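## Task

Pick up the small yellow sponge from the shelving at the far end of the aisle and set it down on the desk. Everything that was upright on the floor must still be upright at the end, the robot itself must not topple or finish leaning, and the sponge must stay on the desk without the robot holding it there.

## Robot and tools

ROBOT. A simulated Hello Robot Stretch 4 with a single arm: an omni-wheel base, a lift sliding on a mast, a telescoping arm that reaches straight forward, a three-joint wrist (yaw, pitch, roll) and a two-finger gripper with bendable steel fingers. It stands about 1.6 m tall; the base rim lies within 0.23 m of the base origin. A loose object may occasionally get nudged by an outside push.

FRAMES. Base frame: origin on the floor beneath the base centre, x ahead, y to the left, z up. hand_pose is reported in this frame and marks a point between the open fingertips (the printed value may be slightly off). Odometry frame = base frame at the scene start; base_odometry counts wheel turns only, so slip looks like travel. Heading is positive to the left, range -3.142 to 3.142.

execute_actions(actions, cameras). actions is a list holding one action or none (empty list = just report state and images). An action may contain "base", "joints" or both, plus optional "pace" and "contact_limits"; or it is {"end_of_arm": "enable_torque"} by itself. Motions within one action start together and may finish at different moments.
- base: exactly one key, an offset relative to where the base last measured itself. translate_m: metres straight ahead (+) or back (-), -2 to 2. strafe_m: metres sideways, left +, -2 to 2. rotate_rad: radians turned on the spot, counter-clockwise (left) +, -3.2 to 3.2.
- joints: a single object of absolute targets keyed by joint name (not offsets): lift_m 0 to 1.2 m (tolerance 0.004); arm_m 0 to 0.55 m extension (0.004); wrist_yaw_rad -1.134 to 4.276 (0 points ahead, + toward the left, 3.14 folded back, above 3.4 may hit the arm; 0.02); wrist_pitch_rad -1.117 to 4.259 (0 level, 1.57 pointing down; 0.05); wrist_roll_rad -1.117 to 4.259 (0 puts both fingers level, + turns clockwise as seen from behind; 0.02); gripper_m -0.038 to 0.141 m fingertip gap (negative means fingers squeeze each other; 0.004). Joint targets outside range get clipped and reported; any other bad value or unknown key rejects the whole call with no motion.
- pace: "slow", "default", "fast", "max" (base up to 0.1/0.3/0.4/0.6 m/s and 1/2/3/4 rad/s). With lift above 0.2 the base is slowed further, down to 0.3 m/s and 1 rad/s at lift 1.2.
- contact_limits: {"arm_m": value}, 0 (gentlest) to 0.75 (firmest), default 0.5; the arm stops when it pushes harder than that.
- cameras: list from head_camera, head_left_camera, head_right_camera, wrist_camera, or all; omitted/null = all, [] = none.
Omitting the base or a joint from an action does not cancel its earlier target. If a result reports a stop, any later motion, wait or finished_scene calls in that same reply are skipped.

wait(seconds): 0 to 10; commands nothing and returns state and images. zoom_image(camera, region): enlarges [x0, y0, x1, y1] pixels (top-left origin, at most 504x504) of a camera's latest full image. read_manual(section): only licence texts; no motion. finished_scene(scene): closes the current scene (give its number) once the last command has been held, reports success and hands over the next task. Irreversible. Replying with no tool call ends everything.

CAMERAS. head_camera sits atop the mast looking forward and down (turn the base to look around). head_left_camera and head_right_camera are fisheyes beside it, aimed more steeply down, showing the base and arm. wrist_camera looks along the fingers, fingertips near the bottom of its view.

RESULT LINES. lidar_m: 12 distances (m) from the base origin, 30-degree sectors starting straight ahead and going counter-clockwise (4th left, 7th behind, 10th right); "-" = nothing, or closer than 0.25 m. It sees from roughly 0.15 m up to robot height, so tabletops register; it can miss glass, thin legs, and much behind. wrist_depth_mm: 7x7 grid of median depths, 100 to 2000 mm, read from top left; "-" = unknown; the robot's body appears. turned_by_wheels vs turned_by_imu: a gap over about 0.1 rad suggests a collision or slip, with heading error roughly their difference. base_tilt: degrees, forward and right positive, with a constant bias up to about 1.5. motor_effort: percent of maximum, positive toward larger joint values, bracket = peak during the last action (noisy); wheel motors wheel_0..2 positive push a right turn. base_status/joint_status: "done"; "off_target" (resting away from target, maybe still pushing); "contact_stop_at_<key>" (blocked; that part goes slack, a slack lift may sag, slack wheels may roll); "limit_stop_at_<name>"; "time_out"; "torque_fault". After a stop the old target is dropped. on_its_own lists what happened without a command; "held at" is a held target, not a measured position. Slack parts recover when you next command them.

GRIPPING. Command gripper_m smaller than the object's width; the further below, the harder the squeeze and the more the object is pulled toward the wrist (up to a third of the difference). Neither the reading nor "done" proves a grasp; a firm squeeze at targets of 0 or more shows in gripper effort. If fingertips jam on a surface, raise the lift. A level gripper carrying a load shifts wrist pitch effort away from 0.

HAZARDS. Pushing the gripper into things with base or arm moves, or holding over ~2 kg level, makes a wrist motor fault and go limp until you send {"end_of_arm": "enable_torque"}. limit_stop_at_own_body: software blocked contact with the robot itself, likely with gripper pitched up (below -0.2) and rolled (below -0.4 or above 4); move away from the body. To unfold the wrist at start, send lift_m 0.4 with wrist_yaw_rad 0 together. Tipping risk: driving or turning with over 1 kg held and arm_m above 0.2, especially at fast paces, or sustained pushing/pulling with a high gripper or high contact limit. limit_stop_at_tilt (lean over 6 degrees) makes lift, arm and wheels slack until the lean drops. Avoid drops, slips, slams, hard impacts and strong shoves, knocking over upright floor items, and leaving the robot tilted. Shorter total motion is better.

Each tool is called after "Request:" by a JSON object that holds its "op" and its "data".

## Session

Request:
{"op": "execute_actions", "data": {"actions": []}}

Scene clock: 0.00 s.
base_odometry: x=+0.000 y=+0.000 heading=+0.000 (m, m, rad; odometry frame)
turned_by_wheels: +0.000 (rad since the last result)
turned_by_imu: +0.000 (rad since the last result)
base_tilt: forward=-0.5 right=+0.1 (deg)
lidar_m: 0.89 1.28 0.81 0.72 0.73 0.94 1.97 1.23 1.06 2.94 1.54 0.98
base_status: not commanded
joint_positions: lift_m=+0.269 arm_m=+0.002 wrist_yaw_rad=+3.230 wrist_pitch_rad=+0.006 wrist_roll_rad=+0.007 gripper_m=+0.057
joint_status: not commanded
motor_effort: lift_m=+21 arm_m=-1 wrist_yaw_rad=-3 wrist_pitch_rad=-6 wrist_roll_rad=+0 gripper_m=+1 wheel_0=+1 wheel_1=+0 wheel_2=+0 (%)
hand_pose: x=-0.1217 y=+0.0617 z=+0.4453 quat_wxyz=(-0.044, -0.003, +0.003, +0.999) (m; base frame)
wrist_depth_mm: - - 133 - - 1308 931 / - - 133 - - 1308 931 / - 112 135 - - 1308 931 / 141 138 255 - - 1281 917 / 214 1281 1921 - 1983 1281 917 / 216 1281 1229 1336 200 1255 931 / 218 960 1078 - 1025 991 904
pictures: head_camera, head_left_camera, head_right_camera, wrist_camera
Images, in order (width x height): head_camera 420x560, head_left_camera 420x672, head_right_camera 420x672, wrist_camera 616x392.

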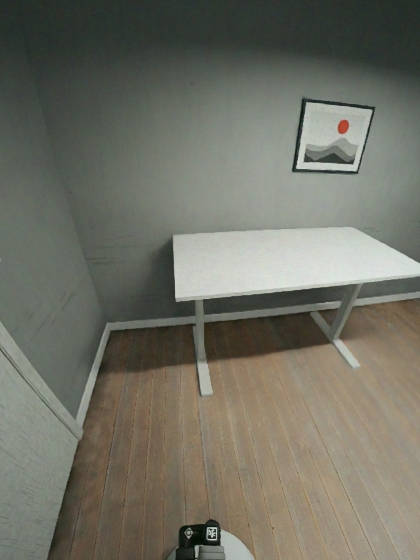

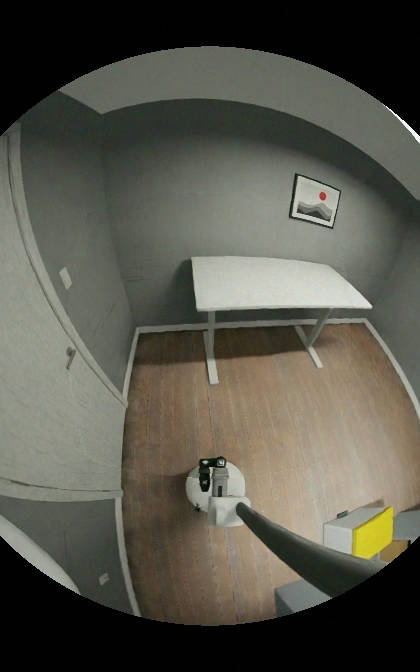

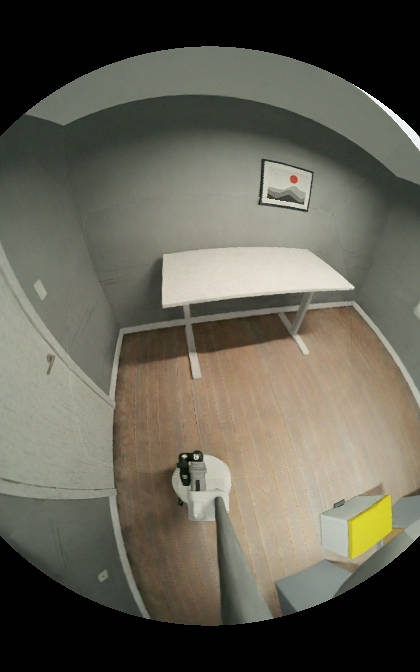

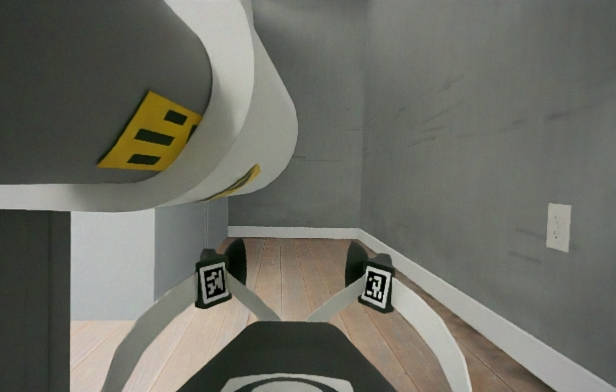

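Request:
{"op": "execute_actions", "data": {"actions": [{"base": {"rotate_rad": -2.93}, "pace": "max"}], "cameras": ["head_camera", "head_left_camera", "head_right_camera"]}}

Scene clock: 5.17 s.
base_odometry: x=+0.000 y=+0.000 heading=-2.929 (m, m, rad; odometry frame)
turned_by_wheels: -2.929 (rad since the last result)
turned_by_imu: -2.973 (rad since the last result)
base_tilt: forward=-0.4 right=+0.1 (deg)
lidar_m: 1.22 1.09 1.05 2.95 1.24 0.93 0.89 0.95 0.75 0.72 0.80 1.17
base_status: done
joint_positions: lift_m=+0.269 arm_m=+0.002 wrist_yaw_rad=+3.229 wrist_pitch_rad=+0.006 wrist_roll_rad=+0.007 gripper_m=+0.057
joint_status: not commanded
motor_effort: lift_m=+21(21) arm_m=+0(1) wrist_yaw_rad=-1(1) wrist_pitch_rad=-7(7) wrist_roll_rad=+0(1) gripper_m=+1(1) wheel_0=+4(13) wheel_1=+1(16) wheel_2=+3(14) (%)
hand_pose: x=-0.1217 y=+0.0618 z=+0.4453 quat_wxyz=(-0.044, -0.003, +0.003, +0.999) (m; base frame)
wrist_depth_mm: - - 133 1808 1042 1025 1008 / - - 133 1863 1308 1576 1537 / - 112 135 1756 1708 1661 1661 / 141 138 255 1808 1756 1756 1661 / 214 1430 1863 1808 1756 1708 1708 / 216 1281 1205 1336 200 1576 1537 / 217 931 1078 - 1025 991 1060
pictures: head_camera, head_left_camera, head_right_camera
Images, in order (width x height): head_camera 420x560, head_left_camera 420x672, head_right_camera 420x672.

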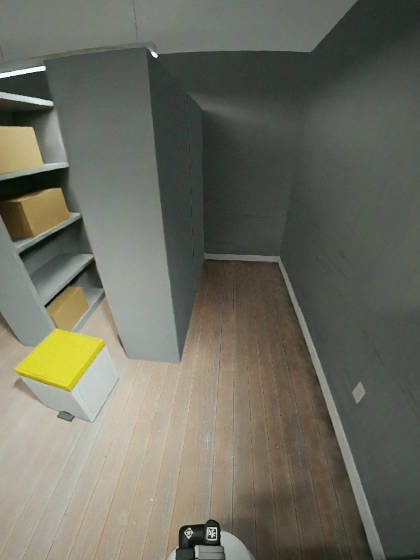

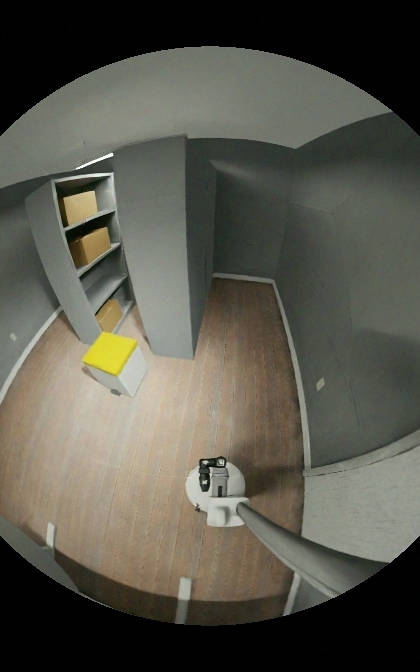

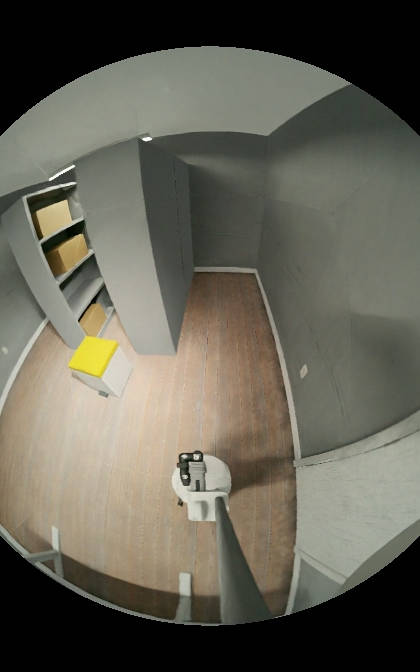

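Request:
{"op": "execute_actions", "data": {"actions": [{"base": {"rotate_rad": -0.065}, "pace": "fast"}], "cameras": []}}

Request:
{"op": "execute_actions", "data": {"actions": [{"base": {"translate_m": 0.84}, "pace": "max"}], "cameras": ["head_camera", "head_left_camera"]}}

Scene clock: 14.57 s.
base_odometry: x=+0.000 y=+0.000 heading=-2.993 (m, m, rad; odometry frame)
turned_by_wheels: -0.064 (rad since the last result)
turned_by_imu: -0.065 (rad since the last result)
base_tilt: forward=-0.4 right=+0.1 (deg)
lidar_m: 1.33 1.14 1.06 2.96 1.27 0.94 0.90 1.03 0.76 0.72 0.77 1.08
base_status: done
joint_positions: lift_m=+0.269 arm_m=+0.002 wrist_yaw_rad=+3.229 wrist_pitch_rad=+0.006 wrist_roll_rad=+0.007 gripper_m=+0.057
joint_status: not commanded
motor_effort: lift_m=+21(21) arm_m=-1(1) wrist_yaw_rad=-1(1) wrist_pitch_rad=-6(6) wrist_roll_rad=-1(0) gripper_m=+0(0) wheel_0=+5(14) wheel_1=+2(3) wheel_2=+4(10) (%)
hand_pose: x=-0.1217 y=+0.0618 z=+0.4453 quat_wxyz=(-0.044, -0.003, +0.003, +0.999) (m; base frame)
wrist_depth_mm: - - 133 1708 1118 1098 1078 / - - 133 1499 1661 1576 1576 / - 112 135 1308 1756 1756 1708 / 141 138 255 1863 1808 1756 1756 / 214 1618 1921 1808 1808 1756 1708 / 216 1336 1205 1281 200 1537 1576 / 217 931 1042 - 1042 976 1060
pictures: none
No camera images: the call's "cameras" was empty. Leave "cameras" out to get every camera's image.

Scene clock: 17.50 s.
base_odometry: x=-0.831 y=-0.124 heading=-2.993 (m, m, rad; odometry frame)
turned_by_wheels: +0.001 (rad since the last result)
turned_by_imu: +0.004 (rad since the last result)
base_tilt: forward=-0.5 right=+0.2 (deg)
lidar_m: 1.27 0.48 0.49 0.79 3.06 1.85 2.08 1.04 0.79 0.75 0.78 1.10
base_status: done
joint_positions: lift_m=+0.269 arm_m=+0.002 wrist_yaw_rad=+3.230 wrist_pitch_rad=+0.006 wrist_roll_rad=+0.007 gripper_m=+0.057
joint_status: not commanded
motor_effort: lift_m=+21(21) arm_m=-1(1) wrist_yaw_rad=-2(1) wrist_pitch_rad=-6(6) wrist_roll_rad=+0(0) gripper_m=-2(1) wheel_0=+5(14) wheel_1=+2(9) wheel_2=-1(20) (%)
hand_pose: x=-0.1217 y=+0.0617 z=+0.4453 quat_wxyz=(-0.044, -0.003, +0.003, +0.999) (m; base frame)
wrist_depth_mm: - - 133 - - - - / - - 133 - - - - / - 112 135 - - - - / 140 138 256 - - - - / 213 1576 - - - - - / 216 1336 1229 1366 199 1537 1576 / 217 931 1060 - 1042 991 1078
pictures: head_camera, head_left_camera
Images, in order (width x height): head_camera 420x560, head_left_camera 420x672.

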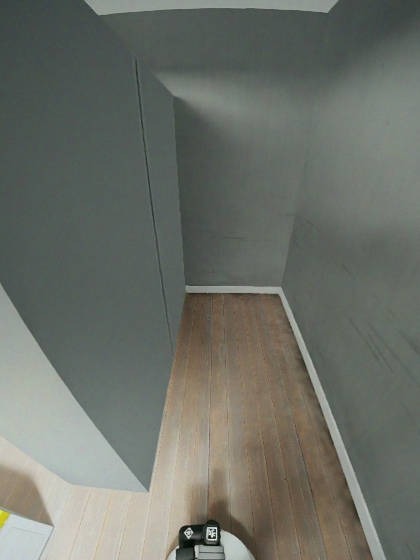

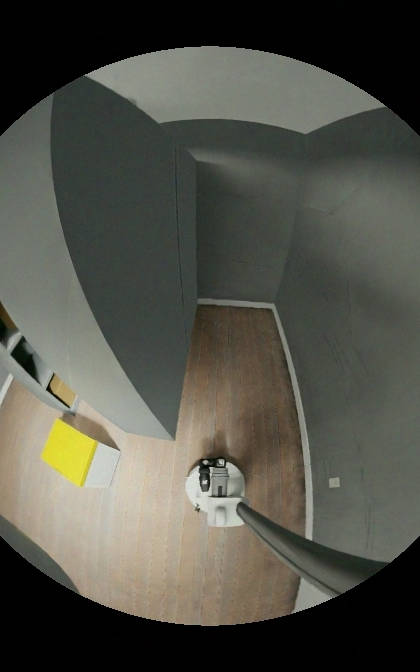

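Request:
{"op": "execute_actions", "data": {"actions": [{"base": {"strafe_m": 0.52}, "pace": "max"}], "cameras": ["head_camera", "head_left_camera"]}}

Request:
{"op": "zoom_image", "data": {"camera": "head_left_camera", "region": [80, 400, 280, 560]}}

Scene clock: 21.53 s.
base_odometry: x=-0.754 y=-0.639 heading=-2.993 (m, m, rad; odometry frame)
turned_by_wheels: +0.000 (rad since the last result)
turned_by_imu: -0.001 (rad since the last result)
base_tilt: forward=-0.5 right=+0.2 (deg)
lidar_m: 0.33 0.35 0.28 0.28 0.30 1.86 2.09 1.79 1.32 1.28 1.33 0.33
base_status: done
joint_positions: lift_m=+0.269 arm_m=+0.002 wrist_yaw_rad=+3.230 wrist_pitch_rad=+0.006 wrist_roll_rad=+0.007 gripper_m=+0.057
joint_status: not commanded
motor_effort: lift_m=+21(21) arm_m=-1(1) wrist_yaw_rad=-2(2) wrist_pitch_rad=-6(6) wrist_roll_rad=+0(1) gripper_m=-1(2) wheel_0=-1(20) wheel_1=-4(14) wheel_2=+0(1) (%)
hand_pose: x=-0.1217 y=+0.0617 z=+0.4453 quat_wxyz=(-0.044, -0.003, +0.003, +0.999) (m; base frame)
wrist_depth_mm: - - 133 - - - - / - - 133 - - - - / - 112 135 - - - - / 141 138 255 - - - - / 214 - - - - - - / 216 1366 1205 1366 198 1464 1576 / 218 946 1078 - 1042 991 1078
pictures: head_camera, head_left_camera
Images, in order (width x height): head_camera 420x560, head_left_camera 420x672.

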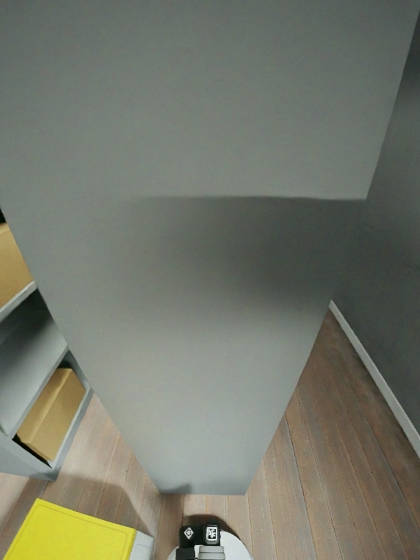

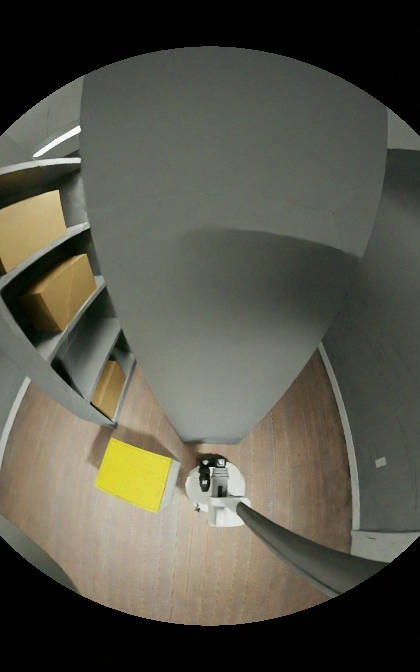

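Region (80, 400, 280, 560) of head_left_camera's 420x672 image, scaled by 2.520, with more detail than that image has; it fills the top 403 rows of this view, and the rest is white.

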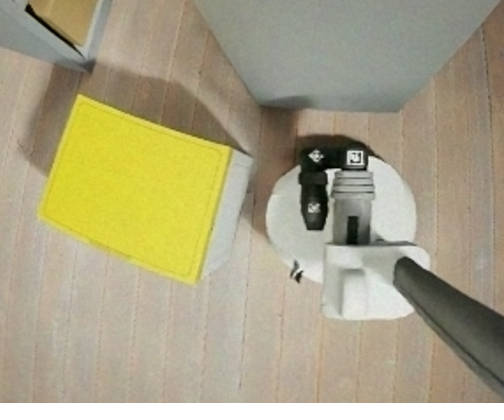

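Request:
{"op": "execute_actions", "data": {"actions": [{"base": {"strafe_m": 0.075}, "pace": "default"}], "cameras": []}}

Request:
{"op": "execute_actions", "data": {"actions": [{"base": {"strafe_m": 0.32}, "pace": "default"}], "cameras": ["head_left_camera"]}}

Request:
{"op": "zoom_image", "data": {"camera": "head_left_camera", "region": [80, 400, 280, 560]}}

Scene clock: 28.83 s.
base_odometry: x=-0.743 y=-0.713 heading=-2.994 (m, m, rad; odometry frame)
turned_by_wheels: +0.000 (rad since the last result)
turned_by_imu: +0.000 (rad since the last result)
base_tilt: forward=-0.4 right=+0.1 (deg)
lidar_m: 0.33 0.34 0.25 0.25 0.25 1.85 2.14 1.89 1.39 1.35 1.41 0.33
base_status: done
joint_positions: lift_m=+0.269 arm_m=+0.002 wrist_yaw_rad=+3.230 wrist_pitch_rad=+0.006 wrist_roll_rad=+0.007 gripper_m=+0.057
joint_status: not commanded
motor_effort: lift_m=+21(21) arm_m=-1(0) wrist_yaw_rad=-1(2) wrist_pitch_rad=-7(7) wrist_roll_rad=-1(1) gripper_m=-1(4) wheel_0=-6(11) wheel_1=+1(11) wheel_2=+0(1) (%)
hand_pose: x=-0.1217 y=+0.0617 z=+0.4453 quat_wxyz=(-0.044, -0.003, +0.003, +0.999) (m; base frame)
wrist_depth_mm: - - 133 - - - - / - - 133 - - - - / - 112 135 - - - - / 141 138 255 - - - - / 215 - - - - - - / 216 1397 1229 1336 200 1499 270 / 217 931 1078 - 1042 1008 268
pictures: none
No camera images: the call's "cameras" was empty. Leave "cameras" out to get every camera's image.

Scene clock: 31.23 s.
base_odometry: x=-0.696 y=-1.029 heading=-2.994 (m, m, rad; odometry frame)
turned_by_wheels: +0.000 (rad since the last result)
turned_by_imu: -0.001 (rad since the last result)
base_tilt: forward=-0.5 right=+0.1 (deg)
lidar_m: 0.47 0.68 0.25 0.25 0.25 2.66 2.14 1.83 1.73 1.65 0.48 0.35
base_status: done
joint_positions: lift_m=+0.269 arm_m=+0.002 wrist_yaw_rad=+3.230 wrist_pitch_rad=+0.006 wrist_roll_rad=+0.007 gripper_m=+0.057
joint_status: not commanded
motor_effort: lift_m=+21(21) arm_m=-1(0) wrist_yaw_rad=-2(2) wrist_pitch_rad=-7(7) wrist_roll_rad=+0(1) gripper_m=+1(4) wheel_0=-7(15) wheel_1=+3(13) wheel_2=+0(1) (%)
hand_pose: x=-0.1217 y=+0.0617 z=+0.4453 quat_wxyz=(-0.044, -0.003, +0.003, +0.999) (m; base frame)
wrist_depth_mm: - - 133 - - - - / - - 133 - - - - / - 112 135 - - - - / 141 138 256 - - - - / 215 - - - - - - / 216 1366 1205 1336 200 1397 215 / 217 960 1060 - 1042 270 214
pictures: head_left_camera
Images, in order (width x height): head_left_camera 420x672.

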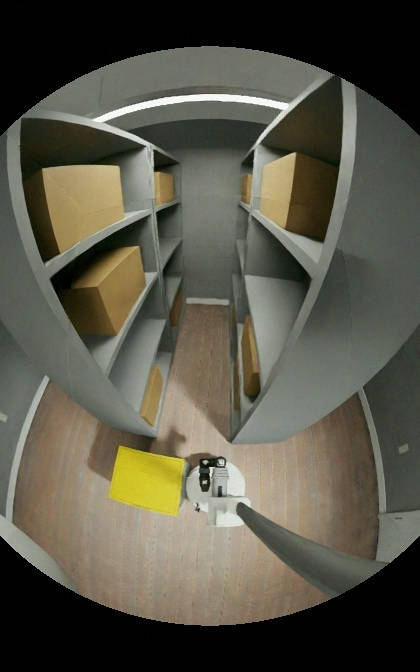

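Region (80, 400, 280, 560) of head_left_camera's 420x672 image, scaled by 2.520, with more detail than that image has; it fills the top 403 rows of this view, and the rest is white.

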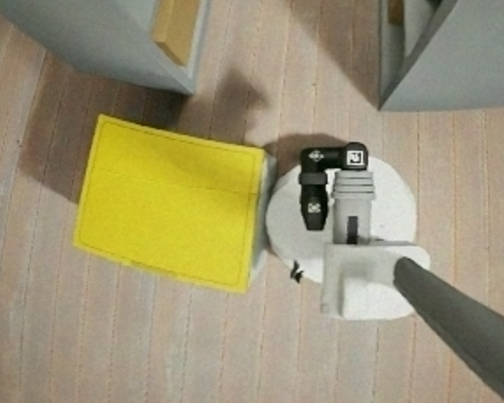

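Request:
{"op": "execute_actions", "data": {"actions": [{"base": {"strafe_m": 0.25}, "pace": "default"}], "cameras": []}}

Request:
{"op": "execute_actions", "data": {"actions": [{"base": {"strafe_m": -0.07}, "pace": "fast"}], "cameras": ["head_left_camera", "head_camera"]}}

Scene clock: 34.73 s.
base_odometry: x=-0.659 y=-1.276 heading=-2.994 (m, m, rad; odometry frame)
turned_by_wheels: +0.000 (rad since the last result)
turned_by_imu: -0.001 (rad since the last result)
base_tilt: forward=-0.4 right=+0.1 (deg)
lidar_m: 0.92 0.42 0.25 0.25 0.25 2.62 2.11 1.81 1.98 1.91 0.49 0.50
base_status: done
joint_positions: lift_m=+0.269 arm_m=+0.002 wrist_yaw_rad=+3.230 wrist_pitch_rad=+0.006 wrist_roll_rad=+0.007 gripper_m=+0.057
joint_status: not commanded
motor_effort: lift_m=+21(21) arm_m=-1(1) wrist_yaw_rad=-1(1) wrist_pitch_rad=-7(6) wrist_roll_rad=-1(1) gripper_m=-1(1) wheel_0=-7(14) wheel_1=+3(13) wheel_2=+0(1) (%)
hand_pose: x=-0.1217 y=+0.0617 z=+0.4453 quat_wxyz=(-0.044, -0.003, +0.003, +0.999) (m; base frame)
wrist_depth_mm: - - 133 - - - - / - - 134 - - - - / - 112 135 - - - - / 140 138 255 - - - - / 214 - - - - - - / 216 1430 1182 1336 200 1366 212 / 217 946 1060 - 1025 264 211
pictures: none
No camera images: the call's "cameras" was empty. Leave "cameras" out to get every camera's image.

Scene clock: 35.80 s.
base_odometry: x=-0.669 y=-1.207 heading=-2.994 (m, m, rad; odometry frame)
turned_by_wheels: +0.000 (rad since the last result)
turned_by_imu: +0.000 (rad since the last result)
base_tilt: forward=-0.4 right=+0.1 (deg)
lidar_m: 1.17 0.46 0.27 0.26 0.28 2.65 2.12 1.81 1.92 1.84 0.50 0.45
base_status: done
joint_positions: lift_m=+0.269 arm_m=+0.002 wrist_yaw_rad=+3.230 wrist_pitch_rad=+0.006 wrist_roll_rad=+0.007 gripper_m=+0.057
joint_status: not commanded
motor_effort: lift_m=+21(21) arm_m=-1(1) wrist_yaw_rad=-2(1) wrist_pitch_rad=-6(6) wrist_roll_rad=+0(1) gripper_m=-1(1) wheel_0=+3(16) wheel_1=+0(12) wheel_2=+0(0) (%)
hand_pose: x=-0.1217 y=+0.0617 z=+0.4453 quat_wxyz=(-0.044, -0.003, +0.003, +0.999) (m; base frame)
wrist_depth_mm: - - 133 - - - - / - - 133 - - - - / - 112 135 - - - - / 141 138 255 - - - - / 215 - - - - - - / 216 1397 1205 1336 199 1499 1537 / 219 931 1060 - 1042 991 1078
pictures: head_camera, head_left_camera
Images, in order (width x height): head_camera 420x560, head_left_camera 420x672.

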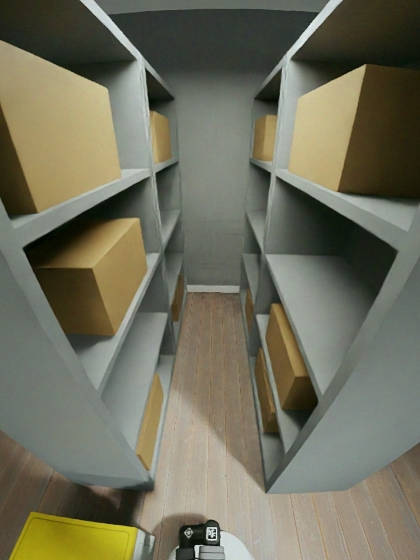

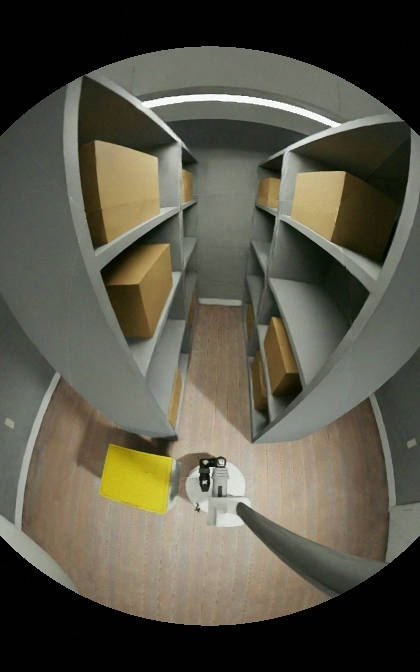

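Request:
{"op": "execute_actions", "data": {"actions": [{"base": {"translate_m": 0.9}, "pace": "fast"}], "cameras": ["head_left_camera", "head_camera", "head_right_camera"]}}

Scene clock: 40.93 s.
base_odometry: x=-1.559 y=-1.340 heading=-2.994 (m, m, rad; odometry frame)
turned_by_wheels: +0.000 (rad since the last result)
turned_by_imu: +0.004 (rad since the last result)
base_tilt: forward=-0.5 right=+0.1 (deg)
lidar_m: 1.16 0.42 0.31 0.29 0.31 0.44 1.09 0.43 0.28 0.27 0.28 0.43
base_status: done
joint_positions: lift_m=+0.269 arm_m=+0.002 wrist_yaw_rad=+3.230 wrist_pitch_rad=+0.006 wrist_roll_rad=+0.007 gripper_m=+0.057
joint_status: not commanded
motor_effort: lift_m=+21(21) arm_m=+0(1) wrist_yaw_rad=-2(2) wrist_pitch_rad=-7(6) wrist_roll_rad=-1(1) gripper_m=-3(0) wheel_0=+4(15) wheel_1=+2(9) wheel_2=-1(17) (%)
hand_pose: x=-0.1217 y=+0.0617 z=+0.4453 quat_wxyz=(-0.044, -0.003, +0.003, +0.999) (m; base frame)
wrist_depth_mm: - - 133 - - - 564 / - - 133 - - 603 569 / - 112 135 - - 597 564 / 141 138 254 - - 591 569 / 215 1863 - - 931 585 574 / 216 640 1205 1336 200 591 480 / 217 668 1060 - 904 530 404
pictures: head_camera, head_left_camera, head_right_camera
Images, in order (width x height): head_camera 420x560, head_left_camera 420x672, head_right_camera 420x672.

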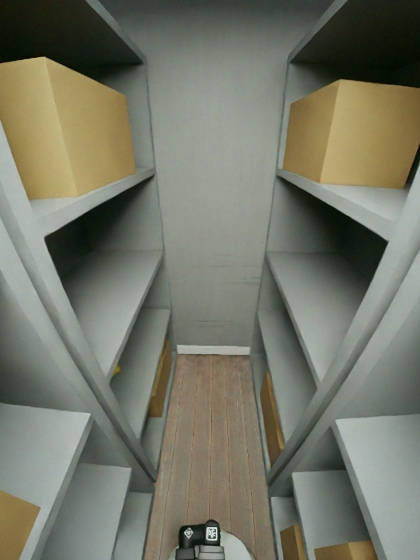

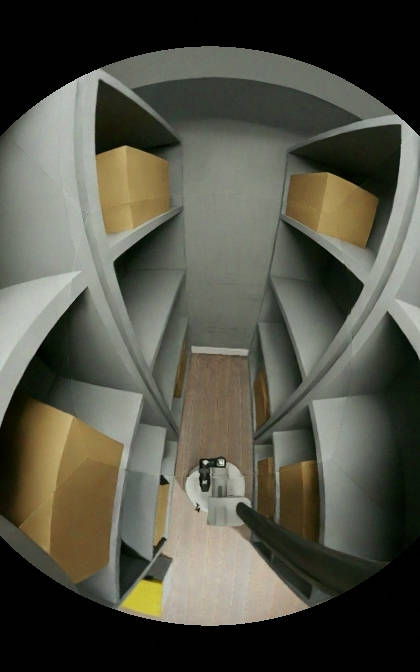

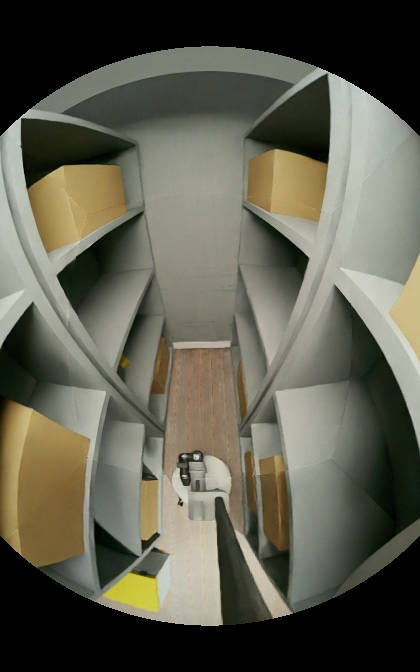

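Request:
{"op": "zoom_image", "data": {"camera": "head_camera", "region": [60, 290, 220, 490]}}

Request:
{"op": "zoom_image", "data": {"camera": "head_right_camera", "region": [80, 300, 200, 440]}}

Region (60, 290, 220, 490) of head_camera's 420x560 image, scaled by 2.520, with more detail than that image has; it fills the left 403 columns of this view, and the rest is white.

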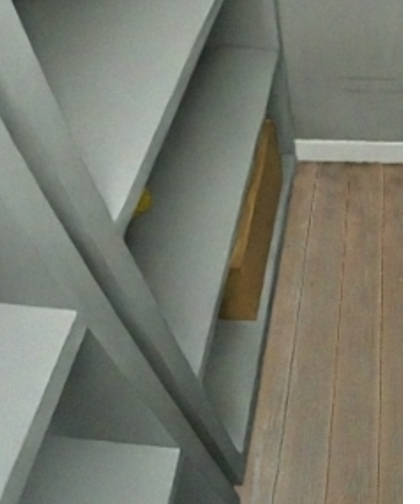

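Region (80, 300, 200, 440) of head_right_camera's 420x672 image, scaled by 3.600, with more detail than that image has; it fills the left 432 columns of this view, and the rest is white.

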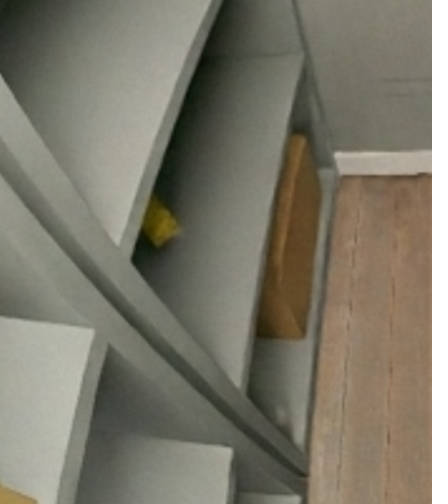

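Request:
{"op": "execute_actions", "data": {"actions": [{"base": {"translate_m": 0.65}, "joints": {"lift_m": 0.58, "wrist_yaw_rad": 2.75}, "pace": "fast"}], "cameras": ["head_right_camera", "wrist_camera"]}}

Scene clock: 50.00 s.
base_odometry: x=-2.202 y=-1.436 heading=-2.993 (m, m, rad; odometry frame)
turned_by_wheels: +0.000 (rad since the last result)
turned_by_imu: +0.003 (rad since the last result)
base_tilt: forward=-0.4 right=+0.1 (deg)
lidar_m: 0.65 0.41 0.28 0.28 0.30 0.43 1.14 0.42 0.30 0.28 0.28 0.44
base_status: done
joint_positions: lift_m=+0.580 arm_m=+0.002 wrist_yaw_rad=+2.750 wrist_pitch_rad=+0.006 wrist_roll_rad=+0.007 gripper_m=+0.057
joint_status: all done
motor_effort: lift_m=+23(25) arm_m=-1(1) wrist_yaw_rad=-2(8) wrist_pitch_rad=-7(6) wrist_roll_rad=+0(1) gripper_m=-4(2) wheel_0=+4(14) wheel_1=+3(10) wheel_2=-2(17) (%)
hand_pose: x=-0.0599 y=+0.1909 z=+0.7564 quat_wxyz=(+0.195, -0.002, +0.004, +0.981) (m; base frame)
wrist_depth_mm: - - 1255 683 366 353 349 / 213 - 1308 559 424 469 517 / 229 - 1336 904 430 480 535 / - - 1336 1366 433 484 544 / - - 1308 1078 433 488 554 / - - 741 415 199 496 564 / 1576 1537 1499 - 452 500 559
pictures: head_right_camera, wrist_camera
Images, in order (width x height): head_right_camera 420x672, wrist_camera 616x392.

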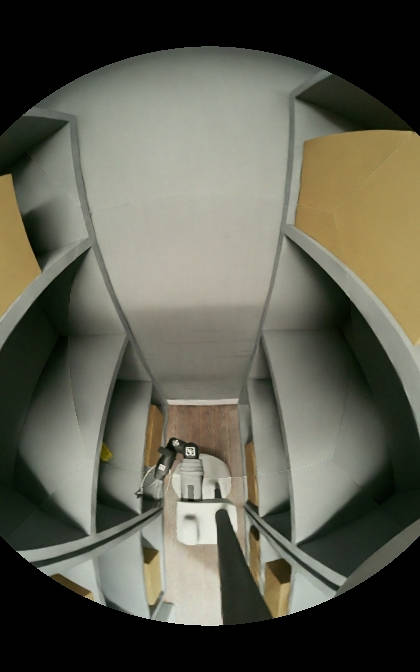

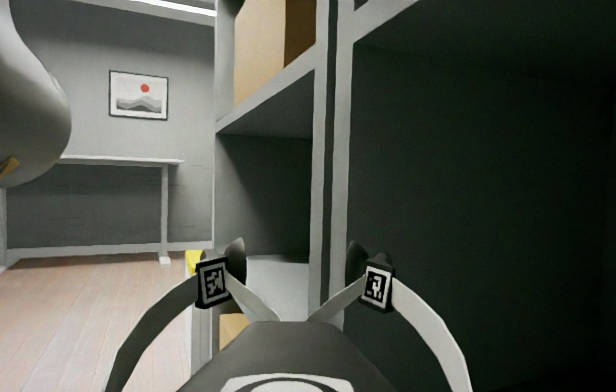

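Request:
{"op": "execute_actions", "data": {"actions": [{"joints": {"wrist_yaw_rad": 1.75, "wrist_pitch_rad": 0.4, "gripper_m": 0.09}, "pace": "fast"}], "cameras": ["wrist_camera"]}}

Scene clock: 53.13 s.
base_odometry: x=-2.202 y=-1.436 heading=-2.993 (m, m, rad; odometry frame)
turned_by_wheels: +0.000 (rad since the last result)
turned_by_imu: +0.000 (rad since the last result)
base_tilt: forward=-0.4 right=+0.1 (deg)
lidar_m: 0.65 0.42 0.29 0.29 0.30 0.42 1.14 0.42 0.30 0.28 0.30 0.43
base_status: not commanded
joint_positions: lift_m=+0.580 arm_m=+0.002 wrist_yaw_rad=+1.750 wrist_pitch_rad=+0.402 wrist_roll_rad=+0.007 gripper_m=+0.090
joint_status: all done
motor_effort: lift_m=+23(23) arm_m=-1(1) wrist_yaw_rad=-2(8) wrist_pitch_rad=-5(7) wrist_roll_rad=-1(1) gripper_m=+2(2) wheel_0=+4(4) wheel_1=+3(3) wheel_2=-2(2) (%)
hand_pose: x=+0.2120 y=+0.2769 z=+0.6452 quat_wxyz=(+0.629, -0.151, +0.130, +0.752) (m; base frame)
wrist_depth_mm: 512 647 647 609 591 569 549 / 517 691 691 654 634 609 580 / 525 699 723 699 676 634 615 / 512 564 544 521 597 603 621 / 427 430 421 442 452 455 462 / 351 342 329 345 229 366 373 / 549 342 317 - 306 298 310
pictures: wrist_camera
Images, in order (width x height): wrist_camera 616x392.

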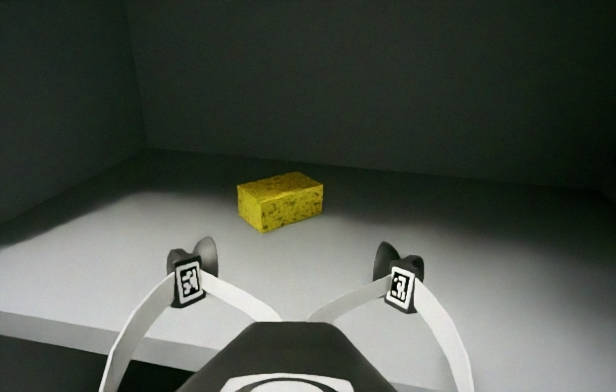

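Request:
{"op": "zoom_image", "data": {"camera": "wrist_camera", "region": [220, 150, 346, 250]}}

Region (220, 150, 346, 250) of wrist_camera's 616x392 image, scaled by 4.000; it fills the top 400 rows of this view, and the rest is white.

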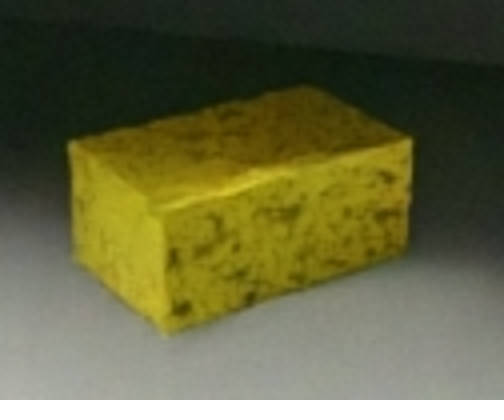

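Request:
{"op": "execute_actions", "data": {"actions": [{"base": {"rotate_rad": 1.787}, "joints": {"wrist_yaw_rad": -0.813, "gripper_m": 0.13, "lift_m": 0.57, "arm_m": 0.2}}], "cameras": ["head_right_camera", "wrist_camera"]}}

Scene clock: 73.33 s.
base_odometry: x=-2.202 y=-1.436 heading=-1.207 (m, m, rad; odometry frame)
turned_by_wheels: +1.786 (rad since the last result)
turned_by_imu: +1.812 (rad since the last result)
base_tilt: forward=-0.4 right=+0.1 (deg)
lidar_m: 0.28 0.33 0.58 0.64 0.35 0.29 0.28 0.34 0.55 0.65 0.34 0.28
base_status: done
joint_positions: lift_m=+0.570 arm_m=+0.199 wrist_yaw_rad=-0.813 wrist_pitch_rad=+0.402 wrist_roll_rad=+0.007 gripper_m=+0.130
joint_status: all done
motor_effort: lift_m=+18(21) arm_m=+6(6) wrist_yaw_rad=-2(9) wrist_pitch_rad=-6(5) wrist_roll_rad=+0(1) gripper_m=+0(0) wheel_0=-5(8) wheel_1=-4(13) wheel_2=-5(12) (%)
hand_pose: x=+0.4889 y=-0.2529 z=+0.6355 quat_wxyz=(+0.900, +0.082, +0.182, -0.388) (m; base frame)
wrist_depth_mm: 297 329 373 427 496 569 504 / 312 347 392 449 539 597 517 / 327 366 418 484 580 627 530 / 342 387 442 508 574 580 535 / 359 384 418 427 433 436 449 / 332 312 277 278 322 342 359 / 279 274 294 - 294 294 297
pictures: head_right_camera, wrist_camera
Images, in order (width x height): head_right_camera 420x672, wrist_camera 616x392.

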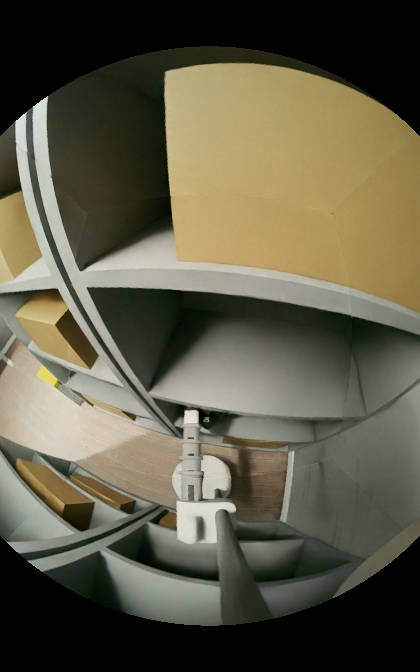

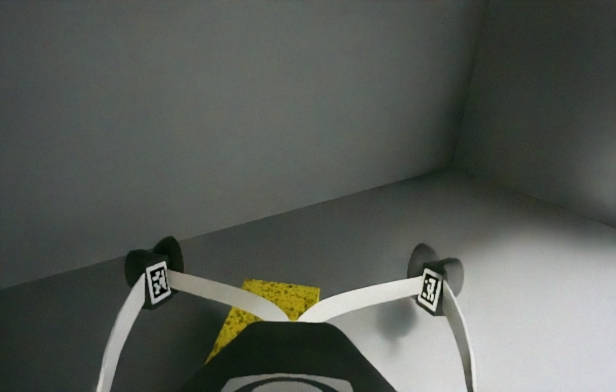

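Request:
{"op": "execute_actions", "data": {"actions": [{"joints": {"lift_m": 0.49, "arm_m": 0.222}}], "cameras": ["wrist_camera"]}}

Scene clock: 79.10 s.
base_odometry: x=-2.202 y=-1.436 heading=-1.207 (m, m, rad; odometry frame)
turned_by_wheels: +0.000 (rad since the last result)
turned_by_imu: +0.000 (rad since the last result)
base_tilt: forward=-0.5 right=+0.1 (deg)
lidar_m: 0.28 0.33 0.58 0.66 0.35 0.29 0.29 0.34 0.57 0.64 0.35 0.28
base_status: not commanded
joint_positions: lift_m=+0.490 arm_m=+0.221 wrist_yaw_rad=-0.813 wrist_pitch_rad=+0.397 wrist_roll_rad=+0.007 gripper_m=+0.130
joint_status: all done
motor_effort: lift_m=+15(14) arm_m=+5(6) wrist_yaw_rad=-2(2) wrist_pitch_rad=+7(8) wrist_roll_rad=-1(2) gripper_m=+2(2) wheel_0=-5(5) wheel_1=-4(4) wheel_2=-6(5) (%)
hand_pose: x=+0.5112 y=-0.2533 z=+0.5570 quat_wxyz=(+0.900, +0.081, +0.180, -0.388) (m; base frame)
wrist_depth_mm: 281 314 349 399 469 554 512 / 293 327 368 427 504 585 521 / 310 343 392 455 525 591 525 / 320 349 377 387 394 399 410 / 278 258 260 204 294 301 306 / 227 213 176 167 220 234 244 / 191 188 195 - 200 200 203
pictures: wrist_camera
Images, in order (width x height): wrist_camera 616x392.

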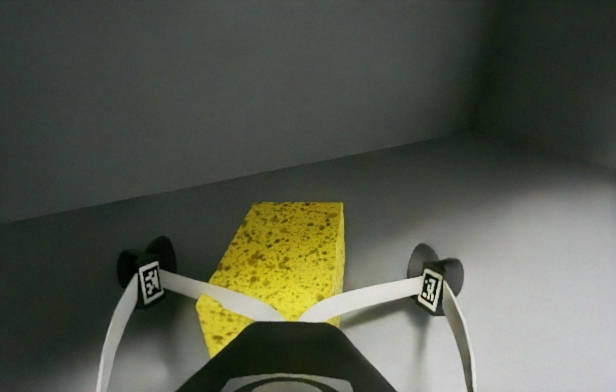

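Request:
{"op": "execute_actions", "data": {"actions": [{"joints": {"lift_m": 0.542}, "pace": "fast"}], "cameras": ["wrist_camera"]}}

Scene clock: 86.97 s.
base_odometry: x=-2.202 y=-1.436 heading=-1.207 (m, m, rad; odometry frame)
turned_by_wheels: +0.000 (rad since the last result)
turned_by_imu: +0.000 (rad since the last result)
base_tilt: forward=-0.5 right=+0.1 (deg)
lidar_m: 0.28 0.33 0.58 0.66 0.35 0.30 0.28 0.34 0.57 0.64 0.34 0.29
base_status: not commanded
joint_positions: lift_m=+0.542 arm_m=+0.221 wrist_yaw_rad=-0.813 wrist_pitch_rad=+0.402 wrist_roll_rad=+0.007 gripper_m=+0.130
joint_status: all done
motor_effort: lift_m=+23(24) arm_m=+6(6) wrist_yaw_rad=-2(3) wrist_pitch_rad=-5(8) wrist_roll_rad=-2(0) gripper_m=+2(2) wheel_0=-5(5) wheel_1=-4(4) wheel_2=-5(5) (%)
hand_pose: x=+0.5108 y=-0.2529 z=+0.6072 quat_wxyz=(+0.900, +0.082, +0.182, -0.388) (m; base frame)
wrist_depth_mm: 281 312 351 402 466 554 504 / 296 327 370 430 508 591 525 / 309 345 394 459 549 627 535 / 320 364 418 466 500 517 517 / 334 343 370 377 382 387 394 / 291 276 277 231 287 301 317 / 248 243 258 - 258 259 264
pictures: wrist_camera
Images, in order (width x height): wrist_camera 616x392.

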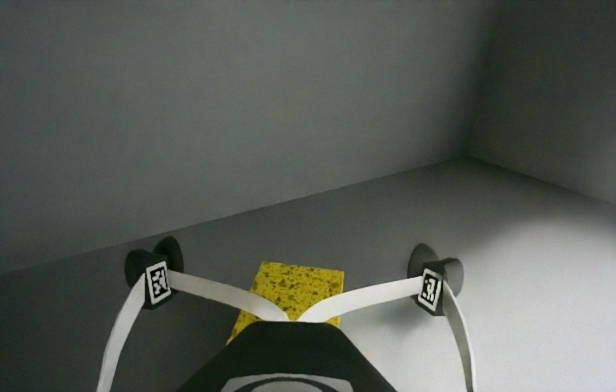

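Request:
{"op": "execute_actions", "data": {"actions": [{"joints": {"wrist_pitch_rad": 0.6, "arm_m": 0.228}}], "cameras": ["wrist_camera"]}}

Scene clock: 90.57 s.
base_odometry: x=-2.202 y=-1.436 heading=-1.207 (m, m, rad; odometry frame)
turned_by_wheels: +0.000 (rad since the last result)
turned_by_imu: +0.000 (rad since the last result)
base_tilt: forward=-0.5 right=+0.1 (deg)
lidar_m: 0.27 0.33 0.58 0.66 0.34 0.28 0.28 0.34 0.55 0.65 0.33 0.27
base_status: not commanded
joint_positions: lift_m=+0.542 arm_m=+0.227 wrist_yaw_rad=-0.813 wrist_pitch_rad=+0.601 wrist_roll_rad=+0.007 gripper_m=+0.130
joint_status: all done
motor_effort: lift_m=+23(23) arm_m=+6(7) wrist_yaw_rad=-2(2) wrist_pitch_rad=-4(3) wrist_roll_rad=-2(1) gripper_m=-3(2) wheel_0=-5(5) wheel_1=-4(4) wheel_2=-5(5) (%)
hand_pose: x=+0.4978 y=-0.2329 z=+0.5567 quat_wxyz=(+0.877, +0.120, +0.271, -0.379) (m; base frame)
wrist_depth_mm: 281 310 353 402 473 564 517 / 298 334 377 442 508 564 521 / 319 362 392 410 413 424 433 / 314 319 324 254 330 336 343 / 263 257 262 211 276 279 285 / 228 218 209 191 225 233 243 / 200 198 208 - 208 208 212
pictures: wrist_camera
Images, in order (width x height): wrist_camera 616x392.

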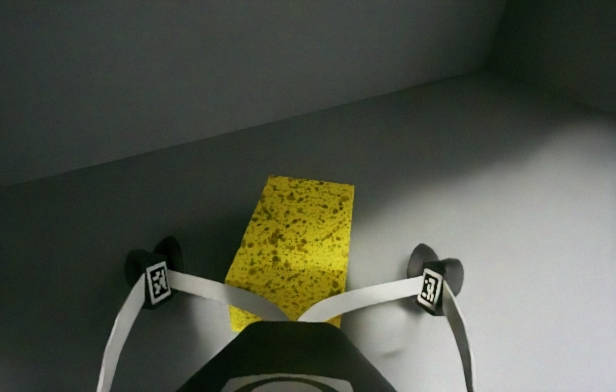

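Request:
{"op": "execute_actions", "data": {"actions": [{"joints": {"gripper_m": 0.015, "lift_m": 0.538}}], "cameras": ["wrist_camera"]}}

Scene clock: 94.47 s.
base_odometry: x=-2.202 y=-1.436 heading=-1.207 (m, m, rad; odometry frame)
turned_by_wheels: +0.000 (rad since the last result)
turned_by_imu: +0.000 (rad since the last result)
base_tilt: forward=-0.4 right=+0.2 (deg)
lidar_m: 0.27 0.33 0.57 0.66 0.36 0.29 0.29 0.34 0.56 0.64 0.35 0.28
base_status: not commanded
joint_positions: lift_m=+0.538 arm_m=+0.227 wrist_yaw_rad=-0.813 wrist_pitch_rad=+0.602 wrist_roll_rad=+0.007 gripper_m=+0.015
joint_status: all done
motor_effort: lift_m=+18(21) arm_m=+6(6) wrist_yaw_rad=-2(2) wrist_pitch_rad=-4(5) wrist_roll_rad=-2(2) gripper_m=-14(14) wheel_0=-5(5) wheel_1=-4(4) wheel_2=-5(5) (%)
hand_pose: x=+0.4979 y=-0.2328 z=+0.5532 quat_wxyz=(+0.877, +0.120, +0.271, -0.378) (m; base frame)
wrist_depth_mm: 279 312 351 402 469 559 508 / 298 334 379 442 512 559 521 / 319 353 392 402 407 415 424 / 307 312 315 236 327 332 336 / 258 263 211 196 272 276 278 / 223 178 183 178 191 236 238 / 196 194 204 - 204 202 208
pictures: wrist_camera
Images, in order (width x height): wrist_camera 616x392.

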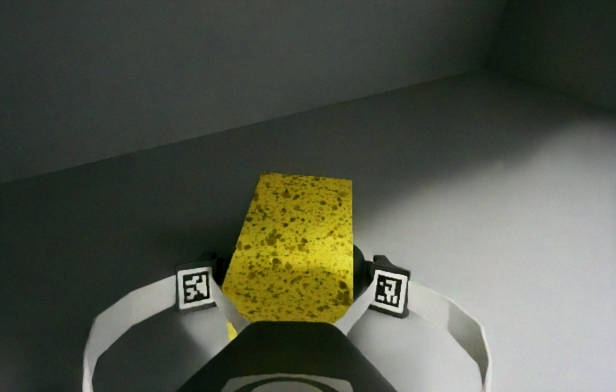

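Request:
{"op": "execute_actions", "data": {"actions": [{"joints": {"lift_m": 0.575, "arm_m": 0.17}, "pace": "fast"}], "cameras": ["wrist_camera"]}}

Scene clock: 97.97 s.
base_odometry: x=-2.202 y=-1.436 heading=-1.207 (m, m, rad; odometry frame)
turned_by_wheels: +0.000 (rad since the last result)
turned_by_imu: +0.000 (rad since the last result)
base_tilt: forward=-0.4 right=+0.1 (deg)
lidar_m: 0.27 0.33 0.56 0.66 0.35 0.30 0.27 0.35 0.54 0.65 0.34 0.29
base_status: not commanded
joint_positions: lift_m=+0.575 arm_m=+0.171 wrist_yaw_rad=-0.813 wrist_pitch_rad=+0.602 wrist_roll_rad=+0.007 gripper_m=+0.015
joint_status: all done
motor_effort: lift_m=+23(25) arm_m=-6(7) wrist_yaw_rad=-1(4) wrist_pitch_rad=-4(5) wrist_roll_rad=-2(2) gripper_m=-18(13) wheel_0=-5(5) wheel_1=-4(4) wheel_2=-5(5) (%)
hand_pose: x=+0.4418 y=-0.2328 z=+0.5896 quat_wxyz=(+0.877, +0.120, +0.271, -0.379) (m; base frame)
wrist_depth_mm: 324 359 407 466 539 585 500 / 343 384 439 504 585 597 517 / 368 413 452 480 484 496 504 / 364 373 375 236 389 394 399 / 307 310 211 196 322 325 334 / 266 177 183 178 192 279 283 / 234 231 244 - 244 238 248
pictures: wrist_camera
Images, in order (width x height): wrist_camera 616x392.

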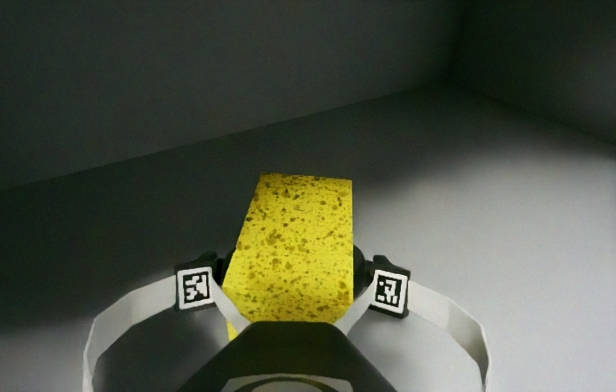

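Request:
{"op": "execute_actions", "data": {"actions": [{"base": {"rotate_rad": -1.787}, "joints": {"wrist_yaw_rad": 0.1, "arm_m": 0.003, "lift_m": 0.59}}], "cameras": ["head_camera", "head_left_camera", "wrist_camera"]}}

Scene clock: 101.60 s.
base_odometry: x=-2.202 y=-1.436 heading=-2.993 (m, m, rad; odometry frame)
turned_by_wheels: -1.786 (rad since the last result)
turned_by_imu: -1.813 (rad since the last result)
base_tilt: forward=-0.5 right=+0.1 (deg)
lidar_m: 0.65 0.40 0.29 0.28 0.30 0.42 1.15 0.43 0.29 0.26 0.30 0.43
base_status: done
joint_positions: lift_m=+0.590 arm_m=+0.004 wrist_yaw_rad=+0.100 wrist_pitch_rad=+0.602 wrist_roll_rad=+0.007 gripper_m=+0.015
joint_status: all done
motor_effort: lift_m=+23(26) arm_m=-7(7) wrist_yaw_rad=-1(3) wrist_pitch_rad=-5(5) wrist_roll_rad=-1(1) gripper_m=-18(13) wheel_0=+5(10) wheel_1=+3(10) wheel_2=+5(11) (%)
hand_pose: x=+0.4203 y=-0.0633 z=+0.6047 quat_wxyz=(+0.954, -0.011, +0.296, +0.047) (m; base frame)
wrist_depth_mm: 424 415 402 389 382 373 359 / 452 452 442 427 421 404 387 / 492 500 484 469 455 442 392 / 525 559 539 236 508 484 410 / 580 634 211 196 554 530 379 / 661 621 183 177 191 539 525 / 554 759 778 - 723 627 603
pictures: head_camera, head_left_camera, wrist_camera
Images, in order (width x height): head_camera 420x560, head_left_camera 420x672, wrist_camera 616x392.

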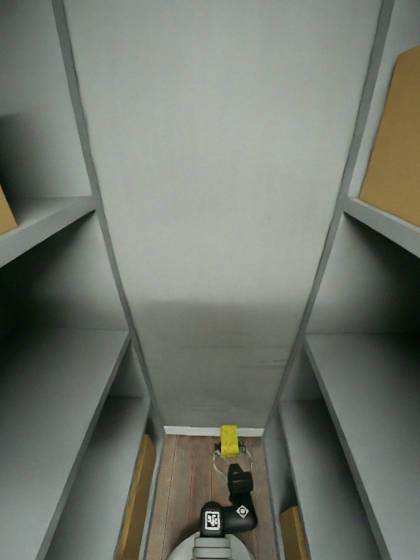

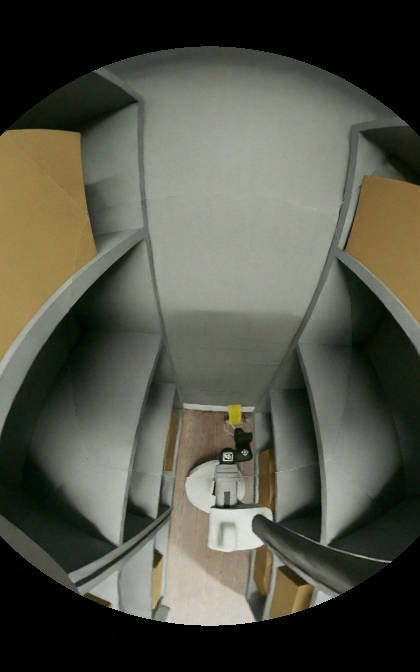

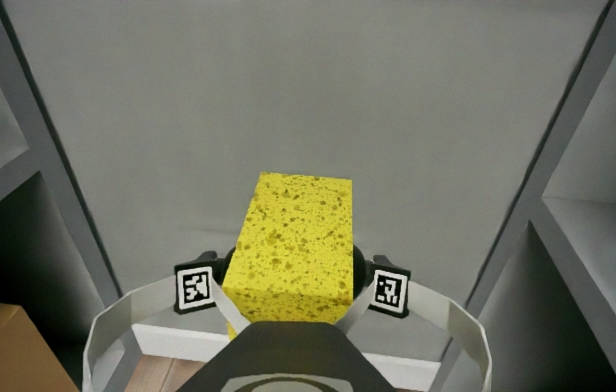

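Request:
{"op": "execute_actions", "data": {"actions": [{"base": {"translate_m": -1.0}, "joints": {"lift_m": 0.3}, "pace": "max"}], "cameras": ["head_left_camera"]}}

Scene clock: 107.80 s.
base_odometry: x=-1.213 y=-1.288 heading=-2.994 (m, m, rad; odometry frame)
turned_by_wheels: +0.000 (rad since the last result)
turned_by_imu: -0.004 (rad since the last result)
base_tilt: forward=-0.4 right=+0.1 (deg)
lidar_m: 1.18 0.40 0.31 0.28 0.32 0.46 3.10 2.46 0.29 0.27 0.28 0.40
base_status: done
joint_positions: lift_m=+0.300 arm_m=+0.004 wrist_yaw_rad=+0.100 wrist_pitch_rad=+0.602 wrist_roll_rad=+0.007 gripper_m=+0.015
joint_status: all done
motor_effort: lift_m=+19(21) arm_m=-6(6) wrist_yaw_rad=-2(2) wrist_pitch_rad=-6(5) wrist_roll_rad=-1(1) gripper_m=-14(17) wheel_0=-5(9) wheel_1=-2(13) wheel_2=+3(16) (%)
hand_pose: x=+0.4203 y=-0.0632 z=+0.3150 quat_wxyz=(+0.954, -0.011, +0.296, +0.047) (m; base frame)
wrist_depth_mm: 496 820 1182 1336 1336 723 387 / 500 891 1160 1336 1308 640 410 / 544 820 976 991 991 621 442 / 591 741 788 236 809 544 484 / 574 661 211 195 683 564 530 / 535 178 184 178 191 504 379 / 496 492 517 - 517 452 370
pictures: head_left_camera
Images, in order (width x height): head_left_camera 420x672.

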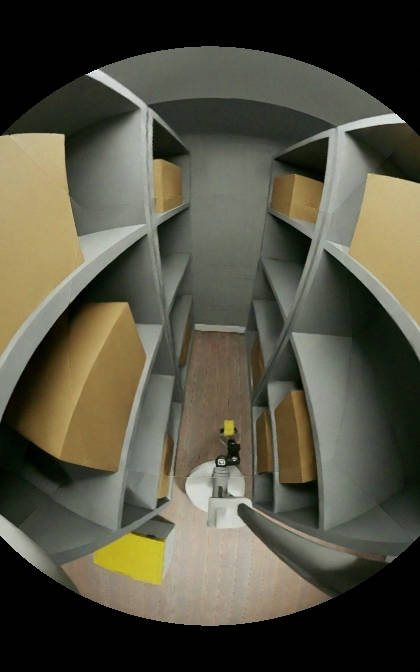

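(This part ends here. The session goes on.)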